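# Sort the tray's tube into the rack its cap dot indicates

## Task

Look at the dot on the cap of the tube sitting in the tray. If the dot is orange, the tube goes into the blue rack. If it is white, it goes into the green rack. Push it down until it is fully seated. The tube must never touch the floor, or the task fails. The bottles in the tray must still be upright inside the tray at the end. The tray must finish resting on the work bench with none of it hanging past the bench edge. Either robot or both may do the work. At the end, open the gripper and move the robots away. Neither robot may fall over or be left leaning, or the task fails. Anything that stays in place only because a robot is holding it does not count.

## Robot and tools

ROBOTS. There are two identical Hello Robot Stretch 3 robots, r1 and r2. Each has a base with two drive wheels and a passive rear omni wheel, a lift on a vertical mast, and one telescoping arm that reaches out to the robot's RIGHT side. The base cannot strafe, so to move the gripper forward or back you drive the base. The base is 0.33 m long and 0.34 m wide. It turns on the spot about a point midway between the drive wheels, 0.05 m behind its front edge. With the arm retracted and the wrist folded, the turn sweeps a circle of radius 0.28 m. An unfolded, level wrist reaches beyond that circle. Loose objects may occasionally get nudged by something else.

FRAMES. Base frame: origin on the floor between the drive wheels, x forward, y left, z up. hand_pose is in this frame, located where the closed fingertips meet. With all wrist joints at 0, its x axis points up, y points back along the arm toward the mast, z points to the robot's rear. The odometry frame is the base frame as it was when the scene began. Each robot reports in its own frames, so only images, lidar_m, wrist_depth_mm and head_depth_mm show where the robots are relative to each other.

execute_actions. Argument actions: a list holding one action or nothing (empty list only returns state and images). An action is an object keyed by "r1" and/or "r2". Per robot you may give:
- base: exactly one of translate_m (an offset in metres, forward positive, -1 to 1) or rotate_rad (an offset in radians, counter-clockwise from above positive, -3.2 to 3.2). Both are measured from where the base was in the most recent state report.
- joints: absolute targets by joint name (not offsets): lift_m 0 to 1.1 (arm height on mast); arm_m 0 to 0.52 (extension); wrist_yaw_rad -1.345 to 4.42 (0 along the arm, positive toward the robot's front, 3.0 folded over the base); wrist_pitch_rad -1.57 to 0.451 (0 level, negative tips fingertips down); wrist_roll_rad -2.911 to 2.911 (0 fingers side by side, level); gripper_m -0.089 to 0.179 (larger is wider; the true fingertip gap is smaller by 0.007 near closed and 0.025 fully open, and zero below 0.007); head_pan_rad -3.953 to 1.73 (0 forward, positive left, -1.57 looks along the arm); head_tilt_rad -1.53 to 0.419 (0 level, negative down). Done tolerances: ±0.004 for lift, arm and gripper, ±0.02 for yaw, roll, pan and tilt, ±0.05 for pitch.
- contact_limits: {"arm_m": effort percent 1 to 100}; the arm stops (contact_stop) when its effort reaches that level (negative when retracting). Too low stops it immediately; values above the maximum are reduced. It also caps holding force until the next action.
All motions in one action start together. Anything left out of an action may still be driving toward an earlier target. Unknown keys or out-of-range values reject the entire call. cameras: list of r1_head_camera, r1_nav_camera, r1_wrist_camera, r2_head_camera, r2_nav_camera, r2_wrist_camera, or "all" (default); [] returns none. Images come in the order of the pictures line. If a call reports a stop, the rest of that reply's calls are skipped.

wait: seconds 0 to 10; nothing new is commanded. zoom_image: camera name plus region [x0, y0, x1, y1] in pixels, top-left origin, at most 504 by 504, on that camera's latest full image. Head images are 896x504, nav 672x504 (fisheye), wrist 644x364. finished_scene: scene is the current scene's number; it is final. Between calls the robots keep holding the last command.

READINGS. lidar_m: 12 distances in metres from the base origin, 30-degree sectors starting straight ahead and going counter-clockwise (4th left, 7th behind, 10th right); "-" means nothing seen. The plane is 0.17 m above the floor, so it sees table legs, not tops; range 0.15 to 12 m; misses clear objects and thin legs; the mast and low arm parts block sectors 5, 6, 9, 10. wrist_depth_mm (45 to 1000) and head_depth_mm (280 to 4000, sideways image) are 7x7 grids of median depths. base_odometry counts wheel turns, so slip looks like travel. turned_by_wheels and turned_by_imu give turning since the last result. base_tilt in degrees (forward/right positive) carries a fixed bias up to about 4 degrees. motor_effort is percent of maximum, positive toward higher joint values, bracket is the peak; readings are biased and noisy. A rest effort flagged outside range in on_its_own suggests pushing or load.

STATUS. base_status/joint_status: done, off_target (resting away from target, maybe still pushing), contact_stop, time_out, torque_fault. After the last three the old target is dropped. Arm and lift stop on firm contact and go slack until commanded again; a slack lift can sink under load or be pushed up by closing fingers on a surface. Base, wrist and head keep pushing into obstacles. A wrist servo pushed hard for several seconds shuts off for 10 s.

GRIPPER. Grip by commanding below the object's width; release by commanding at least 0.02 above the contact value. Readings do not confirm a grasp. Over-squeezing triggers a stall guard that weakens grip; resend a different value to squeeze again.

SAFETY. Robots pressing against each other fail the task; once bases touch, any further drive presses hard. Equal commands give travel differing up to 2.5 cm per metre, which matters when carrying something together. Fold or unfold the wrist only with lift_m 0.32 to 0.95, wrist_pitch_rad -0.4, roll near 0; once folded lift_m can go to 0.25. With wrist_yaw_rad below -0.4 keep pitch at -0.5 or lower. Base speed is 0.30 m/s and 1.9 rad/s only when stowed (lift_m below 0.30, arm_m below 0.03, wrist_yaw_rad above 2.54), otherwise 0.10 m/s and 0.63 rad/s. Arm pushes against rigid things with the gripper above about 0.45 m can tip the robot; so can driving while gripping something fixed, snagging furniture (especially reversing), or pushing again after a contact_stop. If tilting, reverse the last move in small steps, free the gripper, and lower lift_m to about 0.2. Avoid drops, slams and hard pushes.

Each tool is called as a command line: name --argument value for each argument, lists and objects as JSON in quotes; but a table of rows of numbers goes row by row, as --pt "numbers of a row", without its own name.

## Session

execute_actions --actions '[{"r1":{"joints":{"head_tilt_rad":-0.4,"lift_m":0.25}},"r2":{"joints":{"head_tilt_rad":-0.4,"lift_m":0.25}}}]' --cameras '["r1_nav_camera","r2_nav_camera"]'

Scene clock: 2.83 s.
r1.base_odometry: x=+0.000 y=+0.000 heading=+0.000 (m, m, rad; r1's odometry frame)
r1.turned_by_wheels: +0.000 (rad since the last result)
r1.turned_by_imu: -0.001 (rad since the last result)
r1.base_tilt: forward=+1.7 right=-1.5 (deg)
r1.lidar_m: 2.03 5.37 1.74 1.10 0.99 1.00 1.21 2.34 3.31 4.00 3.73 1.09
r1.head_depth_mm: 3779 - - 1362 2097 1690 1393 / - - 1783 1471 2178 1704 1380 / - - 2202 2513 2200 1704 1401 / - - 2222 2943 2192 1714 1373 / - - - 2923 2203 1704 1389 / - - - 3168 2226 1734 1393 / - - - 3148 2224 1715 1394
r1.base_status: not commanded
r1.joint_positions: lift_m=+0.250 arm_m=-0.001 wrist_yaw_rad=+3.093 wrist_pitch_rad=-0.530 wrist_roll_rad=-0.015 gripper_m=+0.037 head_pan_rad=-0.010 head_tilt_rad=-0.395
r1.joint_status: all done
r1.motor_effort: left_wheel=+0(0) right_wheel=+0(1) lift_m=+21(17) arm_m=+0(0) wrist_yaw_rad=+0(1) wrist_pitch_rad=+7(7) wrist_roll_rad=+0(1) gripper_m=+0(0) head_pan_rad=+0(1) head_tilt_rad=-3(36) (%)
r1.hand_pose: x=-0.0110 y=+0.0645 z=+0.2386 quat_wxyz=(+0.201, +0.681, +0.170, +0.683) (m; r1's base frame)
r1.wrist_depth_mm: 728 817 - - - - - / 768 859 942 944 956 968 - / 706 698 - 727 737 737 751 / 569 576 577 588 591 590 593 / 479 492 - - 491 490 497 / - - - - 433 423 428 / - - - - 362 373 373
r2.base_odometry: x=+0.000 y=+0.000 heading=+0.000 (m, m, rad; r2's odometry frame)
r2.turned_by_wheels: +0.000 (rad since the last result)
r2.turned_by_imu: +0.000 (rad since the last result)
r2.base_tilt: forward=+0.4 right=+0.5 (deg)
r2.lidar_m: 0.80 0.68 0.68 0.78 1.33 3.05 3.49 4.06 1.48 1.56 5.69 1.42
r2.head_depth_mm: 1201 1319 1458 1630 1818 1760 1417 / 1050 1131 1236 1356 1493 1608 1414 / 931 994 1069 1160 1262 1382 1393 / 831 889 945 1013 1088 1174 1283 / 757 799 848 901 958 1032 1118 / 694 728 768 809 858 916 982 / 638 667 700 738 780 824 876
r2.base_status: not commanded
r2.joint_positions: lift_m=+0.251 arm_m=-0.003 wrist_yaw_rad=+3.111 wrist_pitch_rad=-0.567 wrist_roll_rad=-0.001 gripper_m=+0.037 head_pan_rad=+0.001 head_tilt_rad=-0.395
r2.joint_status: all done
r2.motor_effort: left_wheel=+0(0) right_wheel=+0(0) lift_m=+24(32) arm_m=+0(0) wrist_yaw_rad=+0(0) wrist_pitch_rad=+7(7) wrist_roll_rad=+0(0) gripper_m=+0(0) head_pan_rad=+0(1) head_tilt_rad=-2(29) (%)
r2.hand_pose: x=-0.0149 y=+0.0609 z=+0.2313 quat_wxyz=(+0.208, +0.681, +0.187, +0.676) (m; r2's base frame)
r2.wrist_depth_mm: - - - 903 792 652 550 / 781 770 769 784 769 713 588 / 636 630 629 641 620 633 608 / 528 531 548 529 527 529 535 / 470 - - - 456 455 452 / - - - - - 403 393 / - - - - - 355 355
pictures: r1_nav_camera (sideways: a quarter turn counterclockwise sets it upright), r2_nav_camera (sideways: a quarter turn counterclockwise sets it upright)
Images, in order (width x height): r1_nav_camera 672x504, r2_nav_camera 672x504.

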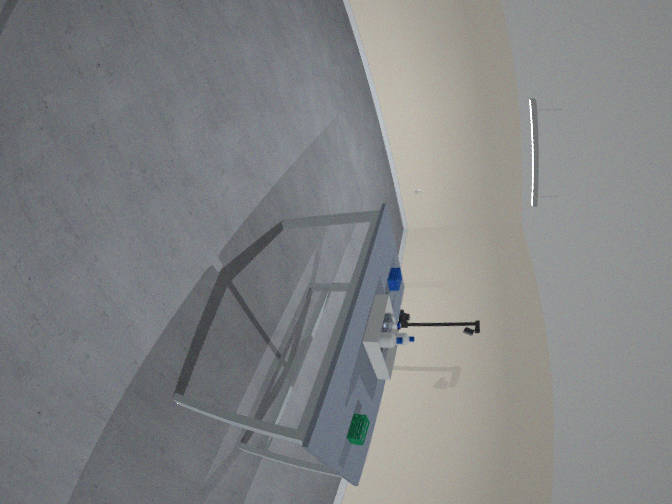

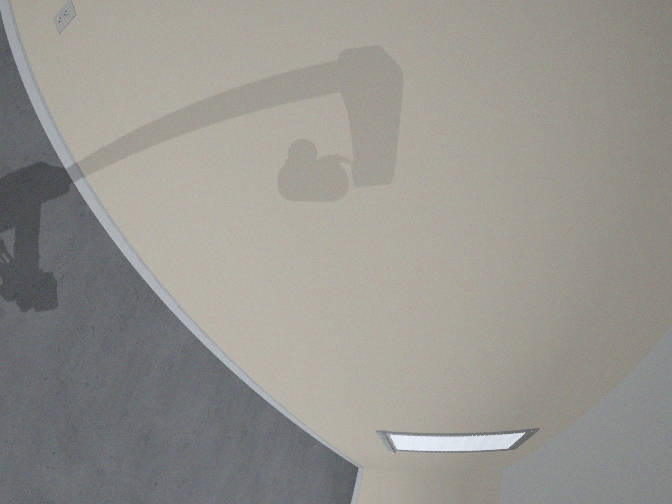

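execute_actions --actions '[{"r1":{"base":{"rotate_rad":0.13},"joints":{"head_pan_rad":-1.57,"head_tilt_rad":-0.8}},"r2":{"joints":{"head_pan_rad":-1.9,"head_tilt_rad":-0.35}}}]' --cameras '[]'

execute_actions --actions '[{"r1":{"base":{"translate_m":1.0}}}]' --cameras '[]'

execute_actions --actions '[{"r1":{"base":{"rotate_rad":0.62}}}]' --cameras '["r1_nav_camera","r1_head_camera","r2_head_camera"]'

Scene clock: 11.53 s.
r1.base_odometry: x=+0.000 y=+0.000 heading=+0.130 (m, m, rad; r1's odometry frame)
r1.turned_by_wheels: +0.130 (rad since the last result)
r1.turned_by_imu: +0.126 (rad since the last result)
r1.base_tilt: forward=+1.7 right=-1.6 (deg)
r1.lidar_m: 2.04 4.63 1.47 1.05 1.00 1.02 1.35 3.26 3.40 3.93 1.71 1.08
r1.head_depth_mm: 3592 2648 2091 1726 1467 1279 1131 / 3657 2647 2097 1723 1468 1288 1137 / 3661 2633 2086 1739 1477 1294 1138 / 3684 2663 2100 1737 1475 1284 1148 / 3492 2682 2135 1757 1482 1299 1141 / 3390 2735 2124 1754 1502 1302 1150 / 3248 2722 2114 1775 1504 1308 1146
r1.base_status: done
r1.joint_positions: lift_m=+0.250 arm_m=-0.001 wrist_yaw_rad=+3.093 wrist_pitch_rad=-0.530 wrist_roll_rad=-0.015 gripper_m=+0.037 head_pan_rad=-1.563 head_tilt_rad=-0.790
r1.joint_status: all done
r1.motor_effort: left_wheel=-2(9) right_wheel=+1(5) lift_m=+21(20) arm_m=+0(0) wrist_yaw_rad=-1(0) wrist_pitch_rad=+7(7) wrist_roll_rad=-1(0) gripper_m=+0(0) head_pan_rad=-4(31) head_tilt_rad=-7(39) (%)
r1.hand_pose: x=-0.0110 y=+0.0645 z=+0.2386 quat_wxyz=(+0.201, +0.681, +0.170, +0.683) (m; r1's base frame)
r1.wrist_depth_mm: 733 826 - - - - - / 789 845 957 943 969 974 - / 705 704 - 728 731 723 729 / 563 580 580 571 582 601 600 / 481 498 - - 489 493 502 / - - - - 431 422 422 / - - - - 367 367 371
r2.base_odometry: x=+0.000 y=+0.000 heading=+0.000 (m, m, rad; r2's odometry frame)
r2.turned_by_wheels: +0.000 (rad since the last result)
r2.turned_by_imu: -0.001 (rad since the last result)
r2.base_tilt: forward=+0.4 right=+0.5 (deg)
r2.lidar_m: 0.80 0.68 0.68 0.78 1.32 3.05 3.51 4.05 1.47 1.56 5.66 1.42
r2.head_depth_mm: 3476 3707 3905 3701 2432 1819 1460 / 3591 3835 - 3717 2429 1822 1468 / 3820 3942 - 2180 2364 1828 1459 / 3950 - - 1723 2260 1805 1479 / - - - 1896 2521 1849 1485 / - - - 1936 2536 1879 1487 / - - - 2155 2573 1884 1499
r2.base_status: not commanded
r2.joint_positions: lift_m=+0.251 arm_m=-0.003 wrist_yaw_rad=+3.111 wrist_pitch_rad=-0.567 wrist_roll_rad=-0.001 gripper_m=+0.037 head_pan_rad=-1.893 head_tilt_rad=-0.360
r2.joint_status: all done
r2.motor_effort: left_wheel=+0(0) right_wheel=+0(0) lift_m=+23(24) arm_m=+0(0) wrist_yaw_rad=-1(1) wrist_pitch_rad=+7(7) wrist_roll_rad=+1(0) gripper_m=+0(0) head_pan_rad=-3(45) head_tilt_rad=+5(11) (%)
r2.hand_pose: x=-0.0149 y=+0.0609 z=+0.2313 quat_wxyz=(+0.208, +0.681, +0.187, +0.676) (m; r2's base frame)
r2.wrist_depth_mm: - - - 953 786 650 555 / 779 782 762 766 755 683 579 / 646 616 636 626 628 615 597 / 529 539 545 536 527 525 528 / 469 - - - 448 450 454 / - - - - - 397 404 / - - - - - 355 355
pictures: none
No camera images: the call's "cameras" was empty. Leave "cameras" out to get every camera's image.

Scene clock: 16.47 s.
r1.base_odometry: x=+0.992 y=+0.130 heading=+0.130 (m, m, rad; r1's odometry frame)
r1.turned_by_wheels: +0.000 (rad since the last result)
r1.turned_by_imu: +0.002 (rad since the last result)
r1.base_tilt: forward=+1.7 right=-1.5 (deg)
r1.lidar_m: 1.03 4.54 2.24 1.61 1.53 1.57 2.09 4.13 4.26 0.69 1.14 1.18
r1.head_depth_mm: 3664 2647 2094 1702 1458 1284 1129 / 3492 2648 859 1000 1442 1283 1136 / 3333 2672 860 1617 1434 1287 1143 / 3229 2595 865 771 1483 1288 1143 / 3154 1107 872 735 1484 1292 1149 / 2952 1108 873 719 1458 1300 1148 / 2868 1120 878 722 1407 1298 1151
r1.base_status: done
r1.joint_positions: lift_m=+0.250 arm_m=-0.001 wrist_yaw_rad=+3.093 wrist_pitch_rad=-0.530 wrist_roll_rad=-0.015 gripper_m=+0.037 head_pan_rad=-1.563 head_tilt_rad=-0.790
r1.joint_status: not commanded
r1.motor_effort: left_wheel=-2(9) right_wheel=+1(8) lift_m=+20(20) arm_m=+0(0) wrist_yaw_rad=+0(1) wrist_pitch_rad=+7(7) wrist_roll_rad=+0(0) gripper_m=+0(0) head_pan_rad=-3(3) head_tilt_rad=-6(7) (%)
r1.hand_pose: x=-0.0110 y=+0.0645 z=+0.2386 quat_wxyz=(+0.201, +0.681, +0.170, +0.683) (m; r1's base frame)
r1.wrist_depth_mm: - - - - - - - / 907 926 939 954 953 969 - / 699 700 - 742 717 749 742 / 563 569 574 580 585 586 594 / 474 498 - - 493 496 498 / - - - - 434 424 431 / - - - - 368 373 374
r2.base_odometry: x=+0.000 y=+0.000 heading=+0.000 (m, m, rad; r2's odometry frame)
r2.turned_by_wheels: +0.000 (rad since the last result)
r2.turned_by_imu: -0.001 (rad since the last result)
r2.base_tilt: forward=+0.5 right=+0.5 (deg)
r2.lidar_m: 0.80 0.68 0.68 0.78 1.33 3.04 3.50 4.05 1.47 1.56 5.67 1.42
r2.head_depth_mm: 3507 3736 3932 3703 2428 1810 1450 / 3638 3801 - 3728 2477 1825 1451 / 3803 - - 2131 2363 1841 1462 / 3846 - - 1711 2266 1782 1470 / - - - 1903 2515 1859 1474 / - - - 1937 2497 1861 1493 / - - - 2157 2559 1889 1497
r2.base_status: not commanded
r2.joint_positions: lift_m=+0.251 arm_m=-0.003 wrist_yaw_rad=+3.111 wrist_pitch_rad=-0.567 wrist_roll_rad=-0.001 gripper_m=+0.037 head_pan_rad=-1.893 head_tilt_rad=-0.360
r2.joint_status: not commanded
r2.motor_effort: left_wheel=+0(0) right_wheel=+0(0) lift_m=+23(23) arm_m=+0(0) wrist_yaw_rad=+0(1) wrist_pitch_rad=+7(7) wrist_roll_rad=+0(1) gripper_m=-1(1) head_pan_rad=-3(3) head_tilt_rad=+5(6) (%)
r2.hand_pose: x=-0.0149 y=+0.0609 z=+0.2313 quat_wxyz=(+0.208, +0.681, +0.187, +0.676) (m; r2's base frame)
r2.wrist_depth_mm: - - - 931 769 664 551 / 771 779 788 768 763 692 580 / 638 613 629 632 631 623 607 / 534 537 543 536 528 532 527 / 468 - - - 450 455 451 / - - - - - 403 397 / - - - - - 361 356
pictures: none
No camera images: the call's "cameras" was empty. Leave "cameras" out to get every camera's image.

Scene clock: 17.97 s.
r1.base_odometry: x=+0.992 y=+0.130 heading=+0.750 (m, m, rad; r1's odometry frame)
r1.turned_by_wheels: +0.620 (rad since the last result)
r1.turned_by_imu: +0.606 (rad since the last result)
r1.base_tilt: forward=+1.7 right=-1.6 (deg)
r1.lidar_m: 4.54 2.04 1.56 1.53 1.61 2.29 4.13 0.69 0.72 1.14 1.21 1.03
r1.head_depth_mm: 2839 1086 858 707 1447 1277 1130 / 2811 1097 856 708 1469 1295 1137 / 2834 1092 858 711 1467 1283 1134 / 2889 1045 795 715 1488 1290 1141 / 2908 1056 795 733 1500 1302 1146 / 2921 958 817 738 1497 1296 1154 / 2953 1121 824 741 1484 1300 1155
r1.base_status: done
r1.joint_positions: lift_m=+0.250 arm_m=-0.001 wrist_yaw_rad=+3.093 wrist_pitch_rad=-0.530 wrist_roll_rad=-0.015 gripper_m=+0.037 head_pan_rad=-1.563 head_tilt_rad=-0.790
r1.joint_status: not commanded
r1.motor_effort: left_wheel=-2(10) right_wheel=+1(8) lift_m=+21(21) arm_m=+0(0) wrist_yaw_rad=-1(0) wrist_pitch_rad=+7(7) wrist_roll_rad=+0(1) gripper_m=+0(0) head_pan_rad=-3(4) head_tilt_rad=-6(7) (%)
r1.hand_pose: x=-0.0110 y=+0.0645 z=+0.2386 quat_wxyz=(+0.201, +0.681, +0.170, +0.683) (m; r1's base frame)
r1.wrist_depth_mm: - - - - - - - / 927 920 932 951 961 943 - / 703 694 - 724 713 738 743 / 565 573 573 580 587 589 593 / 479 498 - - 493 495 501 / - - - - 430 425 428 / - - - - 363 371 372
r2.base_odometry: x=+0.000 y=+0.000 heading=+0.000 (m, m, rad; r2's odometry frame)
r2.turned_by_wheels: +0.000 (rad since the last result)
r2.turned_by_imu: +0.000 (rad since the last result)
r2.base_tilt: forward=+0.4 right=+0.4 (deg)
r2.lidar_m: 0.80 0.68 0.68 0.78 1.33 3.05 3.52 4.02 1.47 1.55 5.69 1.42
r2.head_depth_mm: 3492 3697 3986 3718 2434 1826 1453 / 3555 3761 - 3667 2434 1825 1454 / 3752 - - 2150 2366 1835 1470 / 3925 - - 1707 2261 1770 1469 / - - - 1886 2502 1843 1485 / - - - 1931 2529 1878 1486 / - - - 2142 2564 1885 1493
r2.base_status: not commanded
r2.joint_positions: lift_m=+0.251 arm_m=-0.003 wrist_yaw_rad=+3.111 wrist_pitch_rad=-0.567 wrist_roll_rad=-0.001 gripper_m=+0.037 head_pan_rad=-1.893 head_tilt_rad=-0.360
r2.joint_status: not commanded
r2.motor_effort: left_wheel=+1(1) right_wheel=+0(0) lift_m=+23(24) arm_m=+0(0) wrist_yaw_rad=+0(0) wrist_pitch_rad=+7(7) wrist_roll_rad=+0(0) gripper_m=-1(0) head_pan_rad=-4(3) head_tilt_rad=+5(5) (%)
r2.hand_pose: x=-0.0149 y=+0.0609 z=+0.2313 quat_wxyz=(+0.208, +0.681, +0.187, +0.676) (m; r2's base frame)
r2.wrist_depth_mm: - - - 933 799 655 558 / 799 769 773 769 747 683 585 / 636 621 643 625 629 633 599 / 527 542 538 531 517 523 524 / 470 - - - 456 451 448 / - - - - - 397 395 / - - - - - 355 354
pictures: r1_head_camera (sideways: a quarter turn clockwise sets it upright), r1_nav_camera (sideways: a quarter turn counterclockwise sets it upright), r2_head_camera (sideways: a quarter turn clockwise sets it upright)
Images, in order (width x height): r1_head_camera 896x504, r1_nav_camera 672x504, r2_head_camera 896x504.

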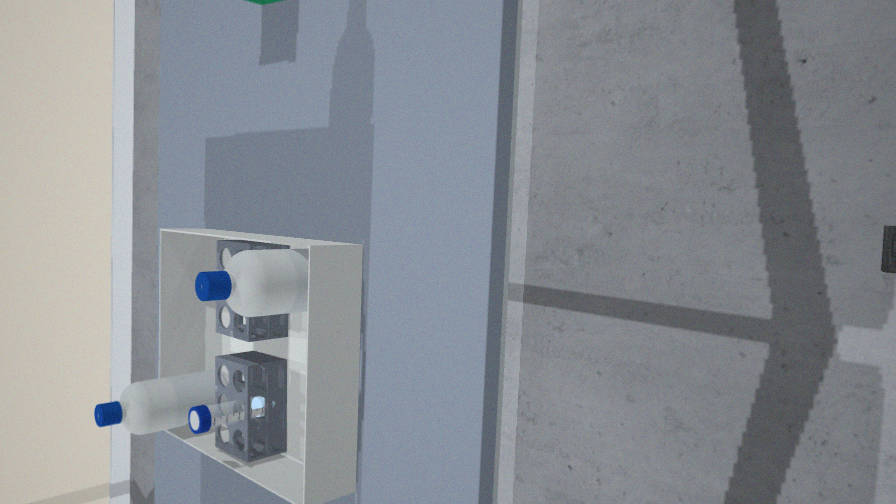

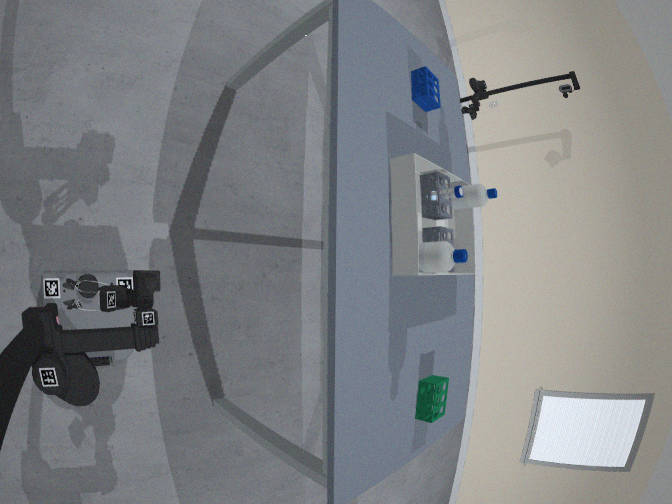

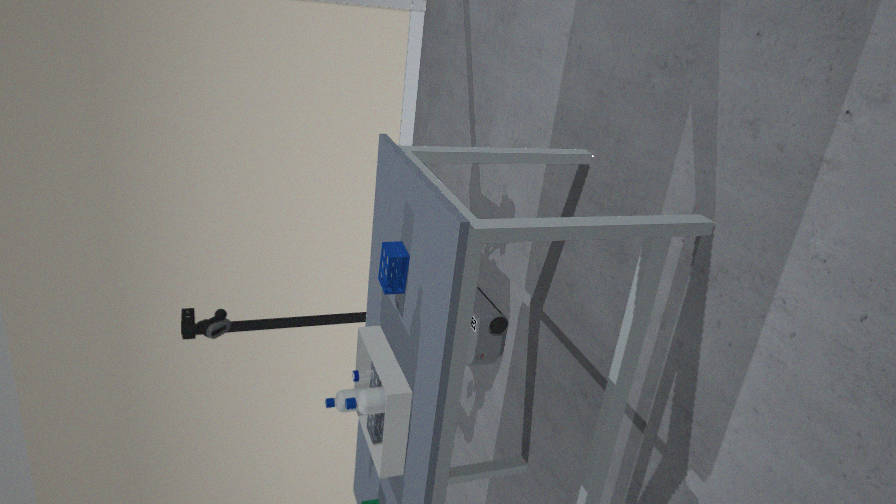

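execute_actions --actions '[{"r1":{"base":{"rotate_rad":-0.05},"joints":{"lift_m":0.5,"wrist_pitch_rad":-0.42}},"r2":{"joints":{"head_pan_rad":-1.65}}}]' --cameras '[]'

execute_actions --actions '[{"r1":{"base":{"translate_m":0.27},"joints":{"lift_m":0.92,"gripper_m":0.075}}}]' --cameras '[]'

execute_actions --actions '[{"r1":{"joints":{"wrist_yaw_rad":0,"arm_m":0.2,"head_tilt_rad":-0.6}}}]' --cameras '["r1_wrist_camera","r2_head_camera"]'

Scene clock: 27.67 s.
r1.base_odometry: x=+0.992 y=+0.130 heading=+0.700 (m, m, rad; r1's odometry frame)
r1.turned_by_wheels: -0.050 (rad since the last result)
r1.turned_by_imu: -0.051 (rad since the last result)
r1.base_tilt: forward=+1.7 right=-1.4 (deg)
r1.lidar_m: 4.54 2.13 1.58 1.53 1.59 2.18 4.11 0.70 0.69 1.15 1.19 1.03
r1.head_depth_mm: 2803 1087 853 706 1469 1278 1146 / 2817 1088 854 709 1479 1276 1167 / 2832 1095 865 712 1466 1282 1153 / 2862 1055 842 717 1473 1291 1181 / 2859 1044 779 715 1495 1292 1147 / 2870 1025 804 717 1496 1288 1149 / 2847 951 805 723 1493 1301 1149
r1.base_status: done
r1.joint_positions: lift_m=+0.500 arm_m=-0.001 wrist_yaw_rad=+3.093 wrist_pitch_rad=-0.438 wrist_roll_rad=-0.015 gripper_m=+0.037 head_pan_rad=-1.563 head_tilt_rad=-0.790
r1.joint_status: all done
r1.motor_effort: left_wheel=+1(7) right_wheel=-2(5) lift_m=+31(32) arm_m=+0(0) wrist_yaw_rad=-1(0) wrist_pitch_rad=+9(10) wrist_roll_rad=+0(0) gripper_m=+0(0) head_pan_rad=-3(3) head_tilt_rad=-6(6) (%)
r1.hand_pose: x=-0.0104 y=+0.0774 z=+0.5080 quat_wxyz=(+0.170, +0.688, +0.138, +0.691) (m; r1's base frame)
r1.wrist_depth_mm: - - - - - - - / - - - - - - - / - - - - - - - / - - - - - - - / 881 882 - 937 900 890 892 / 746 749 750 746 777 772 766 / 638 641 625 651 635 638 654
r2.base_odometry: x=+0.000 y=+0.000 heading=+0.000 (m, m, rad; r2's odometry frame)
r2.turned_by_wheels: +0.000 (rad since the last result)
r2.turned_by_imu: -0.001 (rad since the last result)
r2.base_tilt: forward=+0.5 right=+0.5 (deg)
r2.lidar_m: 0.80 0.68 0.68 0.78 1.33 3.05 3.51 4.06 1.47 1.56 5.68 1.42
r2.head_depth_mm: 3776 3970 - 1959 2314 1824 1456 / 3982 - - 1679 2214 1748 1454 / - - - 1983 2474 1832 1466 / - - - 3092 2502 1841 1476 / - - - 3173 2378 1865 1485 / - - - 3431 2429 1868 1489 / - - - 3468 2551 1892 1489
r2.base_status: not commanded
r2.joint_positions: lift_m=+0.251 arm_m=-0.003 wrist_yaw_rad=+3.111 wrist_pitch_rad=-0.567 wrist_roll_rad=-0.001 gripper_m=+0.037 head_pan_rad=-1.657 head_tilt_rad=-0.360
r2.joint_status: all done
r2.motor_effort: left_wheel=+0(1) right_wheel=+0(0) lift_m=+24(23) arm_m=+0(0) wrist_yaw_rad=-1(1) wrist_pitch_rad=+7(8) wrist_roll_rad=+0(0) gripper_m=-1(1) head_pan_rad=+4(25) head_tilt_rad=+6(6) (%)
r2.hand_pose: x=-0.0149 y=+0.0609 z=+0.2313 quat_wxyz=(+0.208, +0.681, +0.187, +0.676) (m; r2's base frame)
r2.wrist_depth_mm: - - - 916 787 650 550 / 772 774 765 760 766 687 580 / 629 625 630 638 622 627 590 / 532 540 540 531 532 531 526 / 463 - - - 452 454 455 / - - - - - 395 399 / - - - - - 356 354
pictures: none
No camera images: the call's "cameras" was empty. Leave "cameras" out to get every camera's image.

Scene clock: 32.33 s.
r1.base_odometry: x=+1.198 y=+0.303 heading=+0.700 (m, m, rad; r1's odometry frame)
r1.turned_by_wheels: +0.000 (rad since the last result)
r1.turned_by_imu: +0.000 (rad since the last result)
r1.base_tilt: forward=+1.7 right=-1.6 (deg)
r1.lidar_m: 4.26 2.13 1.58 1.52 1.59 2.18 4.40 0.90 1.19 1.14 1.19 0.81
r1.head_depth_mm: 2831 1082 788 733 - 1233 1135 / 2855 1036 774 709 - 1256 1166 / 2866 1038 793 709 - - - / 2865 936 794 714 - 1247 1158 / 2887 1107 850 717 - 1235 1140 / 2865 1115 873 717 1494 1299 1147 / 2895 1122 876 719 1499 1303 1150
r1.base_status: done
r1.joint_positions: lift_m=+0.920 arm_m=-0.001 wrist_yaw_rad=+3.093 wrist_pitch_rad=-0.438 wrist_roll_rad=-0.015 gripper_m=+0.075 head_pan_rad=-1.563 head_tilt_rad=-0.790
r1.joint_status: all done
r1.motor_effort: left_wheel=+1(6) right_wheel=-2(2) lift_m=+32(33) arm_m=+0(0) wrist_yaw_rad=+0(0) wrist_pitch_rad=+9(9) wrist_roll_rad=+0(0) gripper_m=+0(78) head_pan_rad=-2(2) head_tilt_rad=-6(6) (%)
r1.hand_pose: x=-0.0104 y=+0.0774 z=+0.9280 quat_wxyz=(+0.170, +0.688, +0.138, +0.692) (m; r1's base frame)
r1.wrist_depth_mm: - - - - - - - / - - - - - - - / - - - - - - - / - - - - - - - / - - - - - - - / - - - - - - - / - - - - - - -
r2.base_odometry: x=+0.000 y=+0.000 heading=+0.000 (m, m, rad; r2's odometry frame)
r2.turned_by_wheels: +0.000 (rad since the last result)
r2.turned_by_imu: -0.001 (rad since the last result)
r2.base_tilt: forward=+0.4 right=+0.5 (deg)
r2.lidar_m: 0.80 0.68 0.68 0.78 1.32 3.04 3.51 4.05 1.47 1.56 5.68 1.42
r2.head_depth_mm: 3710 3892 - 1960 2320 1827 1456 / - - - 1686 2233 1756 1458 / - - - 2004 2445 1834 1461 / - - - 3085 2449 1852 1482 / - - - 3139 2377 1863 1483 / - - - 3404 2411 1868 1482 / - - - 3410 2562 1882 1504
r2.base_status: not commanded
r2.joint_positions: lift_m=+0.251 arm_m=-0.003 wrist_yaw_rad=+3.111 wrist_pitch_rad=-0.567 wrist_roll_rad=-0.001 gripper_m=+0.037 head_pan_rad=-1.657 head_tilt_rad=-0.360
r2.joint_status: not commanded
r2.motor_effort: left_wheel=+0(1) right_wheel=+0(0) lift_m=+23(23) arm_m=+0(0) wrist_yaw_rad=-1(1) wrist_pitch_rad=+7(7) wrist_roll_rad=+0(0) gripper_m=-1(0) head_pan_rad=+4(4) head_tilt_rad=+6(5) (%)
r2.hand_pose: x=-0.0149 y=+0.0609 z=+0.2313 quat_wxyz=(+0.208, +0.681, +0.187, +0.676) (m; r2's base frame)
r2.wrist_depth_mm: - - - 945 779 664 559 / 779 772 779 771 761 681 570 / 628 633 615 633 622 628 589 / 537 543 544 531 526 530 522 / 468 - - - 453 453 451 / - - - - - 403 398 / - - - - - 356 355
pictures: none
No camera images: the call's "cameras" was empty. Leave "cameras" out to get every camera's image.

Scene clock: 35.07 s.
r1.base_odometry: x=+1.198 y=+0.303 heading=+0.700 (m, m, rad; r1's odometry frame)
r1.turned_by_wheels: +0.000 (rad since the last result)
r1.turned_by_imu: -0.001 (rad since the last result)
r1.base_tilt: forward=+1.6 right=-1.6 (deg)
r1.lidar_m: 4.28 2.14 1.59 1.52 1.59 2.17 4.38 0.90 1.19 1.15 1.19 0.80
r1.head_depth_mm: 2730 3028 3154 - 684 1379 1206 / 2715 3017 3184 - 684 1389 1216 / 2742 3055 1252 - 687 1427 1216 / 2758 3056 1010 802 710 1437 1217 / 2767 3060 1209 861 711 1429 1223 / 2776 3083 1213 899 713 1433 1220 / 2767 3076 1218 901 717 1447 1227
r1.base_status: not commanded
r1.joint_positions: lift_m=+0.920 arm_m=+0.200 wrist_yaw_rad=+0.002 wrist_pitch_rad=-0.438 wrist_roll_rad=-0.015 gripper_m=+0.075 head_pan_rad=-1.563 head_tilt_rad=-0.606
r1.joint_status: all done
r1.motor_effort: left_wheel=+1(1) right_wheel=-2(2) lift_m=+32(32) arm_m=+4(3) wrist_yaw_rad=-1(3) wrist_pitch_rad=+9(9) wrist_roll_rad=+0(0) gripper_m=+0(0) head_pan_rad=-3(3) head_tilt_rad=+4(28) (%)
r1.hand_pose: x=-0.0212 y=-0.5666 z=+0.9280 quat_wxyz=(+0.696, +0.155, -0.685, -0.152) (m; r1's base frame)
r1.wrist_depth_mm: - - - - - - - / - - - - - - - / 653 658 631 612 615 638 697 / 447 506 450 459 429 286 525 / 409 407 404 411 318 317 426 / 339 343 326 328 - 340 350 / 295 297 298 299 303 303 305
r2.base_odometry: x=+0.000 y=+0.000 heading=+0.000 (m, m, rad; r2's odometry frame)
r2.turned_by_wheels: +0.000 (rad since the last result)
r2.turned_by_imu: +0.000 (rad since the last result)
r2.base_tilt: forward=+0.4 right=+0.5 (deg)
r2.lidar_m: 0.80 0.68 0.68 0.78 1.33 3.04 3.50 4.06 1.47 1.55 5.69 1.42
r2.head_depth_mm: 3680 3880 - 1961 2328 1806 1453 / 3964 - - 1674 2197 1754 1455 / - - - 2003 2459 1824 1472 / - - - 3061 2514 1849 1460 / - - - 3143 2399 1861 1485 / - - - 3399 2396 1866 1483 / - - - 3479 2568 1862 1487
r2.base_status: not commanded
r2.joint_positions: lift_m=+0.251 arm_m=-0.003 wrist_yaw_rad=+3.111 wrist_pitch_rad=-0.567 wrist_roll_rad=-0.001 gripper_m=+0.037 head_pan_rad=-1.657 head_tilt_rad=-0.360
r2.joint_status: not commanded
r2.motor_effort: left_wheel=+0(0) right_wheel=-1(0) lift_m=+23(23) arm_m=+0(0) wrist_yaw_rad=-1(1) wrist_pitch_rad=+7(7) wrist_roll_rad=+1(0) gripper_m=+0(0) head_pan_rad=+4(4) head_tilt_rad=+5(6) (%)
r2.hand_pose: x=-0.0149 y=+0.0609 z=+0.2313 quat_wxyz=(+0.208, +0.681, +0.187, +0.676) (m; r2's base frame)
r2.wrist_depth_mm: - - - 942 772 645 555 / 787 792 781 785 783 681 577 / 630 632 621 632 632 606 590 / 518 540 538 531 530 541 525 / 472 - - - 455 453 454 / - - - - - 397 403 / - - - - - 359 356
pictures: r1_wrist_camera, r2_head_camera (sideways: a quarter turn clockwise sets it upright)
Images, in order (width x height): r1_wrist_camera 644x364, r2_head_camera 896x504.

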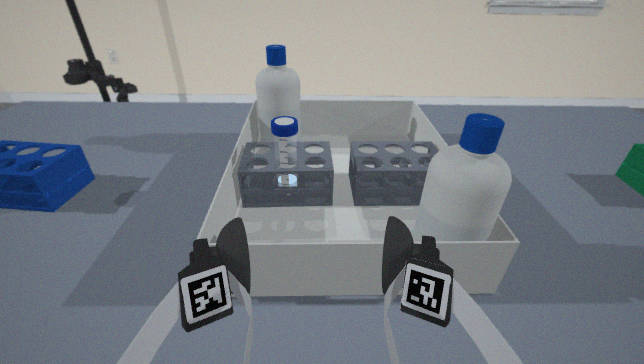

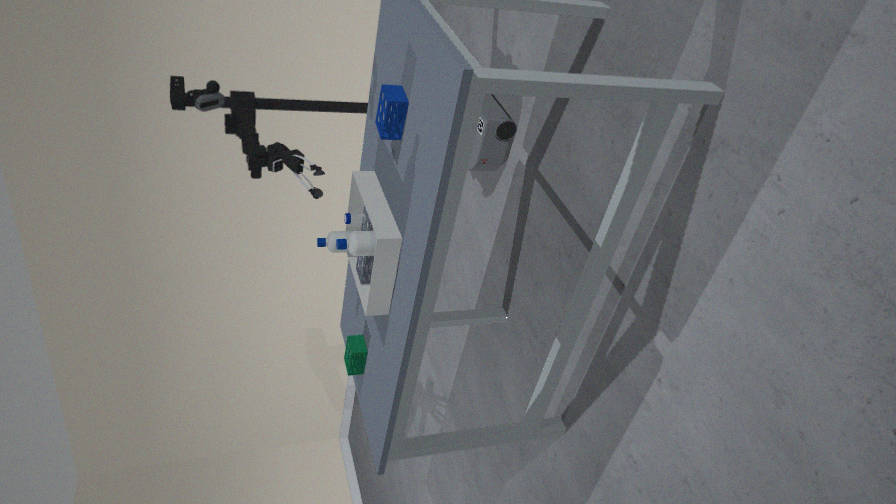

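execute_actions --actions '[{"r1":{"base":{"translate_m":0.05},"joints":{"arm_m":0.39,"lift_m":0.89}}}]' --cameras '["r1_wrist_camera"]'

Scene clock: 42.90 s.
r1.base_odometry: x=+1.236 y=+0.336 heading=+0.700 (m, m, rad; r1's odometry frame)
r1.turned_by_wheels: +0.000 (rad since the last result)
r1.turned_by_imu: -0.001 (rad since the last result)
r1.base_tilt: forward=+1.6 right=-1.5 (deg)
r1.lidar_m: 4.21 2.13 1.58 1.53 1.58 2.18 4.45 0.94 1.19 1.15 1.19 0.77
r1.head_depth_mm: 2716 3033 3208 - 696 1382 1216 / 2744 3004 - 798 704 1389 1212 / 2757 3028 - 797 709 1418 1226 / 2731 3067 1144 856 710 1414 1211 / 2767 3041 1202 892 714 1427 1226 / 2792 3048 1212 900 715 1425 1227 / 2803 3078 1211 901 717 1437 1239
r1.base_status: done
r1.joint_positions: lift_m=+0.890 arm_m=+0.390 wrist_yaw_rad=+0.000 wrist_pitch_rad=-0.438 wrist_roll_rad=-0.015 gripper_m=+0.075 head_pan_rad=-1.563 head_tilt_rad=-0.606
r1.joint_status: all done
r1.motor_effort: left_wheel=+1(4) right_wheel=-2(4) lift_m=+20(27) arm_m=+4(8) wrist_yaw_rad=+0(1) wrist_pitch_rad=+9(9) wrist_roll_rad=-1(0) gripper_m=+0(0) head_pan_rad=-3(3) head_tilt_rad=+4(4) (%)
r1.hand_pose: x=-0.0214 y=-0.7566 z=+0.8985 quat_wxyz=(+0.695, +0.155, -0.685, -0.153) (m; r1's base frame)
r1.wrist_depth_mm: - - - - - - - / - - - - - - - / 578 596 587 360 455 610 611 / 448 447 436 375 461 400 469 / 363 367 366 293 310 301 304 / 307 309 268 274 - 288 262 / 266 267 258 266 266 269 260
r2.base_odometry: x=+0.000 y=+0.000 heading=+0.000 (m, m, rad; r2's odometry frame)
r2.turned_by_wheels: +0.000 (rad since the last result)
r2.turned_by_imu: -0.001 (rad since the last result)
r2.base_tilt: forward=+0.4 right=+0.5 (deg)
r2.lidar_m: 0.80 0.68 0.68 0.78 1.33 3.05 3.50 4.06 1.47 1.55 5.67 1.42
r2.head_depth_mm: 3734 3882 - 1951 2321 1813 1451 / 3967 - - 1676 2239 1756 1453 / - - 2448 2005 2474 1833 1469 / - - - 3114 2489 1852 1467 / - - - 3183 2381 1869 1476 / - - - 3328 2407 1867 1483 / - - - 3463 2554 1860 1491
r2.base_status: not commanded
r2.joint_positions: lift_m=+0.251 arm_m=-0.003 wrist_yaw_rad=+3.111 wrist_pitch_rad=-0.567 wrist_roll_rad=-0.001 gripper_m=+0.037 head_pan_rad=-1.657 head_tilt_rad=-0.360
r2.joint_status: not commanded
r2.motor_effort: left_wheel=+1(1) right_wheel=+0(0) lift_m=+23(23) arm_m=+0(0) wrist_yaw_rad=-1(0) wrist_pitch_rad=+7(7) wrist_roll_rad=+1(0) gripper_m=+0(1) head_pan_rad=+4(4) head_tilt_rad=+5(5) (%)
r2.hand_pose: x=-0.0149 y=+0.0609 z=+0.2313 quat_wxyz=(+0.208, +0.681, +0.187, +0.676) (m; r2's base frame)
r2.wrist_depth_mm: - - - 914 773 650 548 / 767 802 777 791 748 677 574 / 635 620 623 643 624 631 595 / 530 536 538 531 533 525 528 / 471 - - - 453 448 449 / - - - - - 399 399 / - - - - - 357 351
pictures: r1_wrist_camera
Images, in order (width x height): r1_wrist_camera 644x364.

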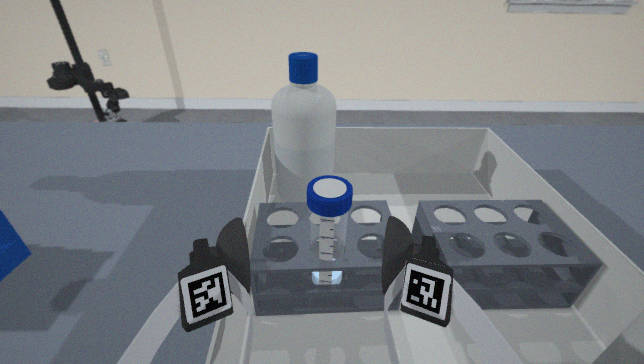

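execute_actions --actions '[{"r1":{"base":{"translate_m":-0.01},"joints":{"arm_m":0.465,"lift_m":0.858}}}]' --cameras '["r1_wrist_camera"]'

Scene clock: 48.17 s.
r1.base_odometry: x=+1.229 y=+0.329 heading=+0.700 (m, m, rad; r1's odometry frame)
r1.turned_by_wheels: +0.000 (rad since the last result)
r1.turned_by_imu: -0.001 (rad since the last result)
r1.base_tilt: forward=+1.8 right=-1.4 (deg)
r1.lidar_m: 4.24 2.13 1.58 1.53 1.59 2.18 4.43 0.93 1.19 1.15 1.19 0.78
r1.head_depth_mm: 2707 2982 1245 - 685 1375 1212 / 2743 2989 - 796 705 1387 1221 / 2774 3003 - 800 708 1410 1212 / 2706 3008 1135 804 709 1432 1224 / 2800 3034 1203 897 712 1420 1224 / 2800 3092 1211 899 714 1426 1228 / 2733 3123 1214 901 717 1437 1232
r1.base_status: done
r1.joint_positions: lift_m=+0.858 arm_m=+0.465 wrist_yaw_rad=+0.000 wrist_pitch_rad=-0.438 wrist_roll_rad=-0.015 gripper_m=+0.075 head_pan_rad=-1.563 head_tilt_rad=-0.606
r1.joint_status: all done
r1.motor_effort: left_wheel=+1(3) right_wheel=-2(6) lift_m=+21(21) arm_m=+4(2) wrist_yaw_rad=-1(0) wrist_pitch_rad=+9(9) wrist_roll_rad=+0(0) gripper_m=+0(1) head_pan_rad=-3(3) head_tilt_rad=+3(4) (%)
r1.hand_pose: x=-0.0214 y=-0.8316 z=+0.8665 quat_wxyz=(+0.695, +0.155, -0.685, -0.153) (m; r1's base frame)
r1.wrist_depth_mm: - - - - - - - / - - - - - - - / 513 513 496 279 370 512 555 / 392 400 363 308 383 368 409 / 322 321 311 156 336 316 248 / 269 271 220 199 - 215 216 / 232 230 178 182 201 199 197
r2.base_odometry: x=+0.000 y=+0.000 heading=+0.000 (m, m, rad; r2's odometry frame)
r2.turned_by_wheels: +0.000 (rad since the last result)
r2.turned_by_imu: -0.001 (rad since the last result)
r2.base_tilt: forward=+0.4 right=+0.5 (deg)
r2.lidar_m: 0.80 0.68 0.68 0.78 1.33 3.05 3.49 4.05 1.48 1.56 5.65 1.42
r2.head_depth_mm: 3745 3896 - 1949 2312 1804 1455 / 3859 - - 1668 2217 1753 1462 / - - - 1989 2458 1833 1475 / - - - 3053 2490 1861 1471 / - - - 3130 2380 1879 1479 / - - - 3423 2428 1870 1498 / - - - 3432 2539 1866 1491
r2.base_status: not commanded
r2.joint_positions: lift_m=+0.251 arm_m=-0.003 wrist_yaw_rad=+3.111 wrist_pitch_rad=-0.567 wrist_roll_rad=-0.001 gripper_m=+0.037 head_pan_rad=-1.657 head_tilt_rad=-0.360
r2.joint_status: not commanded
r2.motor_effort: left_wheel=+0(0) right_wheel=+0(0) lift_m=+23(23) arm_m=+0(0) wrist_yaw_rad=-1(0) wrist_pitch_rad=+7(7) wrist_roll_rad=+0(0) gripper_m=+0(0) head_pan_rad=+3(4) head_tilt_rad=+6(5) (%)
r2.hand_pose: x=-0.0149 y=+0.0609 z=+0.2313 quat_wxyz=(+0.208, +0.681, +0.187, +0.676) (m; r2's base frame)
r2.wrist_depth_mm: - - - 963 779 656 550 / 767 772 767 781 765 671 588 / 619 623 625 626 619 618 587 / 524 528 542 534 520 524 529 / 470 - - - 456 458 448 / - - - - - 399 400 / - - - - - 355 354
pictures: r1_wrist_camera
Images, in order (width x height): r1_wrist_camera 644x364.

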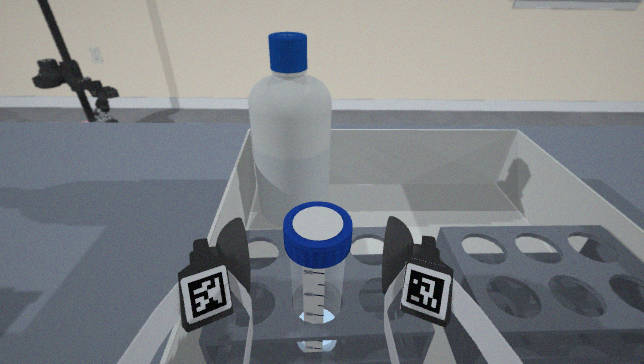

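execute_actions --actions '[{"r1":{"joints":{"arm_m":0.482,"lift_m":0.852}}}]' --cameras '[]'

execute_actions --actions '[{"r1":{"joints":{"gripper_m":0.02}}}]' --cameras '["r1_wrist_camera"]'

execute_actions --actions '[{"r1":{"joints":{"lift_m":1.06}}}]' --cameras '["r1_wrist_camera","r2_head_camera"]'

Scene clock: 57.67 s.
r1.base_odometry: x=+1.229 y=+0.329 heading=+0.700 (m, m, rad; r1's odometry frame)
r1.turned_by_wheels: +0.000 (rad since the last result)
r1.turned_by_imu: -0.001 (rad since the last result)
r1.base_tilt: forward=+1.7 right=-1.4 (deg)
r1.lidar_m: 4.23 2.13 1.58 1.53 1.59 2.18 4.45 0.93 1.19 1.15 1.19 0.77
r1.head_depth_mm: 2746 3084 1242 - 685 1390 1211 / 2787 3076 - 794 705 1388 1214 / 2754 3072 - 800 708 1412 1232 / 2733 3081 1140 804 712 1423 1218 / 2759 3048 1204 892 711 1433 1227 / 2769 3076 1210 899 714 1438 1234 / 2810 3083 1217 899 717 1431 1225
r1.base_status: not commanded
r1.joint_positions: lift_m=+0.852 arm_m=+0.482 wrist_yaw_rad=+0.000 wrist_pitch_rad=-0.438 wrist_roll_rad=-0.015 gripper_m=+0.075 head_pan_rad=-1.563 head_tilt_rad=-0.606
r1.joint_status: all done
r1.motor_effort: left_wheel=+1(1) right_wheel=-2(2) lift_m=+20(23) arm_m=+5(8) wrist_yaw_rad=-1(1) wrist_pitch_rad=+9(9) wrist_roll_rad=-1(1) gripper_m=+0(0) head_pan_rad=-3(3) head_tilt_rad=+4(4) (%)
r1.hand_pose: x=-0.0214 y=-0.8486 z=+0.8605 quat_wxyz=(+0.695, +0.155, -0.685, -0.153) (m; r1's base frame)
r1.wrist_depth_mm: - - - - - - - / - - - - - - - / 498 502 468 262 520 519 528 / 384 381 315 293 370 359 385 / 312 317 312 142 327 319 247 / 261 263 234 144 - 201 202 / 228 224 177 161 166 194 173
r2.base_odometry: x=+0.000 y=+0.000 heading=+0.000 (m, m, rad; r2's odometry frame)
r2.turned_by_wheels: +0.000 (rad since the last result)
r2.turned_by_imu: -0.001 (rad since the last result)
r2.base_tilt: forward=+0.4 right=+0.5 (deg)
r2.lidar_m: 0.80 0.68 0.68 0.78 1.33 3.05 3.51 4.05 1.47 1.55 5.68 1.42
r2.head_depth_mm: 3679 3944 - 1957 2329 1816 1459 / 3941 - - 1673 2203 1769 1458 / - - - 1979 2453 1851 1453 / - - - 3092 2504 1851 1471 / - - - 3116 2388 1860 1475 / - - - 3352 2408 1877 1490 / - - - 3401 2569 1868 1500
r2.base_status: not commanded
r2.joint_positions: lift_m=+0.251 arm_m=-0.003 wrist_yaw_rad=+3.111 wrist_pitch_rad=-0.567 wrist_roll_rad=-0.001 gripper_m=+0.037 head_pan_rad=-1.657 head_tilt_rad=-0.360
r2.joint_status: not commanded
r2.motor_effort: left_wheel=+1(1) right_wheel=+0(0) lift_m=+23(22) arm_m=-1(0) wrist_yaw_rad=+0(1) wrist_pitch_rad=+7(7) wrist_roll_rad=+0(0) gripper_m=+0(0) head_pan_rad=+4(4) head_tilt_rad=+6(6) (%)
r2.hand_pose: x=-0.0149 y=+0.0609 z=+0.2313 quat_wxyz=(+0.208, +0.681, +0.187, +0.676) (m; r2's base frame)
r2.wrist_depth_mm: - - - 927 779 652 553 / 776 799 764 767 791 676 582 / 634 635 624 630 622 629 590 / 521 534 549 528 523 519 531 / 474 - - - 450 447 452 / - - - - - 396 397 / - - - - - 356 356
pictures: none
No camera images: the call's "cameras" was empty. Leave "cameras" out to get every camera's image.

Scene clock: 58.70 s.
r1.base_odometry: x=+1.229 y=+0.329 heading=+0.700 (m, m, rad; r1's odometry frame)
r1.turned_by_wheels: +0.000 (rad since the last result)
r1.turned_by_imu: +0.000 (rad since the last result)
r1.base_tilt: forward=+1.7 right=-1.5 (deg)
r1.lidar_m: 4.25 2.13 1.58 1.52 1.59 2.18 4.44 0.93 1.19 1.15 1.19 0.77
r1.head_depth_mm: 2765 3048 1249 - 683 1386 1212 / 2736 3005 - 794 706 1398 1212 / 2726 3076 - 797 709 1421 1219 / 2764 3053 1121 805 710 1432 1220 / 2789 3041 1205 894 714 1439 1216 / 2756 3104 1208 896 714 1442 1228 / 2784 3104 1216 900 717 1432 1226
r1.base_status: not commanded
r1.joint_positions: lift_m=+0.852 arm_m=+0.482 wrist_yaw_rad=+0.000 wrist_pitch_rad=-0.438 wrist_roll_rad=-0.015 gripper_m=+0.020 head_pan_rad=-1.563 head_tilt_rad=-0.606
r1.joint_status: all done
r1.motor_effort: left_wheel=+1(1) right_wheel=-2(2) lift_m=+20(20) arm_m=+4(4) wrist_yaw_rad=-1(1) wrist_pitch_rad=+9(9) wrist_roll_rad=+0(0) gripper_m=-8(81) head_pan_rad=-3(3) head_tilt_rad=+4(4) (%)
r1.hand_pose: x=-0.0214 y=-0.8486 z=+0.8605 quat_wxyz=(+0.695, +0.155, -0.685, -0.153) (m; r1's base frame)
r1.wrist_depth_mm: - - - - - - - / - - - - - - - / 497 506 477 260 521 520 524 / 382 389 316 291 367 358 382 / 313 313 298 140 315 318 248 / 262 263 191 135 248 202 202 / 226 227 174 161 164 176 172
r2.base_odometry: x=+0.000 y=+0.000 heading=+0.000 (m, m, rad; r2's odometry frame)
r2.turned_by_wheels: +0.000 (rad since the last result)
r2.turned_by_imu: +0.000 (rad since the last result)
r2.base_tilt: forward=+0.4 right=+0.5 (deg)
r2.lidar_m: 0.80 0.68 0.68 0.78 1.33 3.04 3.50 4.04 1.47 1.55 5.67 1.42
r2.head_depth_mm: 3738 3914 - 1963 2314 1812 1446 / 3941 - - 1674 2250 1761 1466 / - - - 2001 2445 1833 1460 / - - - 3078 2515 1857 1475 / - - - 3150 2366 1866 1482 / - - - 3402 2424 1883 1488 / - - - 3434 2534 1891 1506
r2.base_status: not commanded
r2.joint_positions: lift_m=+0.251 arm_m=-0.003 wrist_yaw_rad=+3.111 wrist_pitch_rad=-0.567 wrist_roll_rad=-0.001 gripper_m=+0.037 head_pan_rad=-1.657 head_tilt_rad=-0.360
r2.joint_status: not commanded
r2.motor_effort: left_wheel=+0(0) right_wheel=+0(0) lift_m=+23(23) arm_m=+0(0) wrist_yaw_rad=+0(1) wrist_pitch_rad=+7(7) wrist_roll_rad=+1(1) gripper_m=-1(1) head_pan_rad=+3(3) head_tilt_rad=+5(5) (%)
r2.hand_pose: x=-0.0149 y=+0.0609 z=+0.2313 quat_wxyz=(+0.208, +0.681, +0.187, +0.676) (m; r2's base frame)
r2.wrist_depth_mm: - - - 908 777 649 563 / 776 765 770 774 786 672 581 / 624 629 621 626 634 633 595 / 524 539 537 533 520 537 528 / 468 - - - 450 454 461 / - - - - - 398 394 / - - - - - 350 354
pictures: r1_wrist_camera
Images, in order (width x height): r1_wrist_camera 644x364.

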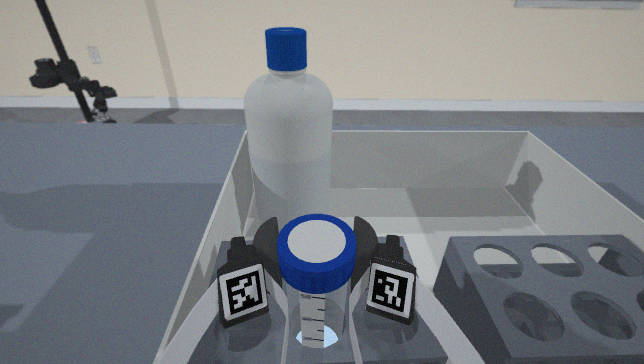

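Scene clock: 61.43 s.
r1.base_odometry: x=+1.229 y=+0.329 heading=+0.700 (m, m, rad; r1's odometry frame)
r1.turned_by_wheels: +0.000 (rad since the last result)
r1.turned_by_imu: -0.001 (rad since the last result)
r1.base_tilt: forward=+1.7 right=-1.6 (deg)
r1.lidar_m: 4.23 2.13 1.58 1.53 1.58 2.18 4.43 0.93 1.19 1.14 1.19 0.77
r1.head_depth_mm: 2782 2983 1174 770 703 1375 1216 / - 3043 1092 799 708 1380 1211 / - 3080 1080 798 707 1415 1229 / 2766 3102 1080 804 710 1423 1225 / 2750 3030 1202 895 713 1444 1223 / 2788 3084 1208 897 712 1432 1213 / 2747 3076 1216 903 716 1435 1234
r1.base_status: not commanded
r1.joint_positions: lift_m=+1.060 arm_m=+0.482 wrist_yaw_rad=+0.000 wrist_pitch_rad=-0.438 wrist_roll_rad=-0.015 gripper_m=+0.020 head_pan_rad=-1.563 head_tilt_rad=-0.606
r1.joint_status: all done
r1.motor_effort: left_wheel=+1(1) right_wheel=-2(2) lift_m=+32(29) arm_m=+4(4) wrist_yaw_rad=-1(0) wrist_pitch_rad=+9(9) wrist_roll_rad=-1(1) gripper_m=-8(8) head_pan_rad=-3(3) head_tilt_rad=+4(4) (%)
r1.hand_pose: x=-0.0214 y=-0.8486 z=+1.0680 quat_wxyz=(+0.695, +0.155, -0.685, -0.153) (m; r1's base frame)
r1.wrist_depth_mm: - - - - - - - / - - - - - - - / - - - - - - - / - - - - - - - / 602 597 627 140 606 621 627 / 502 515 516 134 470 501 520 / 434 438 423 380 433 433 447
r2.base_odometry: x=+0.000 y=+0.000 heading=+0.000 (m, m, rad; r2's odometry frame)
r2.turned_by_wheels: +0.000 (rad since the last result)
r2.turned_by_imu: +0.000 (rad since the last result)
r2.base_tilt: forward=+0.4 right=+0.5 (deg)
r2.lidar_m: 0.80 0.68 0.68 0.78 1.33 3.05 3.49 4.04 1.47 1.56 5.68 1.42
r2.head_depth_mm: 3778 3905 - 1968 2334 1824 1456 / 3991 - - 1676 2241 1771 1460 / - - - 2019 2448 1825 1462 / - - - 3091 2503 1851 1474 / - - - 3156 2379 1870 1471 / - - - 3405 2436 1865 1488 / - - - 3428 2547 1876 1481
r2.base_status: not commanded
r2.joint_positions: lift_m=+0.251 arm_m=-0.003 wrist_yaw_rad=+3.111 wrist_pitch_rad=-0.567 wrist_roll_rad=-0.001 gripper_m=+0.037 head_pan_rad=-1.657 head_tilt_rad=-0.360
r2.joint_status: not commanded
r2.motor_effort: left_wheel=+0(0) right_wheel=+0(0) lift_m=+23(24) arm_m=+0(0) wrist_yaw_rad=-1(1) wrist_pitch_rad=+7(7) wrist_roll_rad=+1(1) gripper_m=-1(1) head_pan_rad=+4(4) head_tilt_rad=+5(4) (%)
r2.hand_pose: x=-0.0149 y=+0.0609 z=+0.2313 quat_wxyz=(+0.208, +0.681, +0.187, +0.676) (m; r2's base frame)
r2.wrist_depth_mm: - - - 941 780 652 557 / 788 771 784 784 766 669 587 / 629 637 624 622 628 632 601 / 534 540 537 538 530 526 530 / 467 - - - 454 449 457 / - - - - - 404 395 / - - - - - 355 357
pictures: r1_wrist_camera, r2_head_camera (sideways: a quarter turn clockwise sets it upright)
Images, in order (width x height): r1_wrist_camera 644x364, r2_head_camera 896x504.

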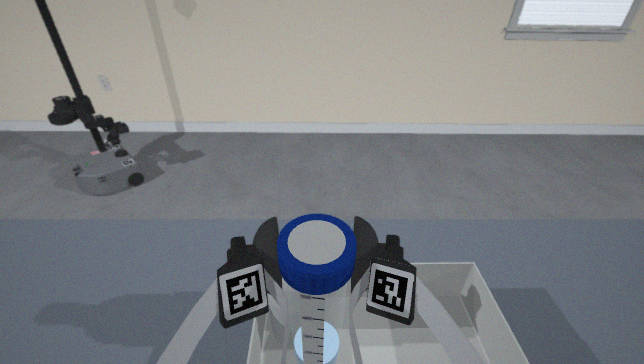

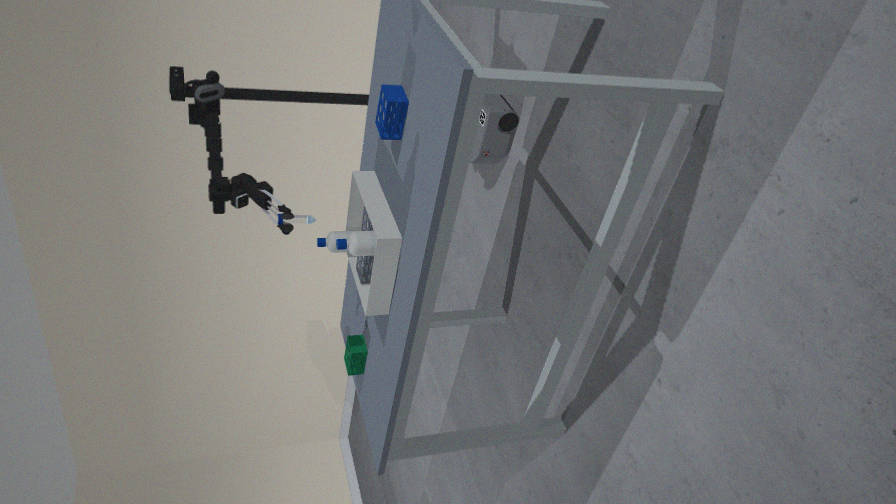

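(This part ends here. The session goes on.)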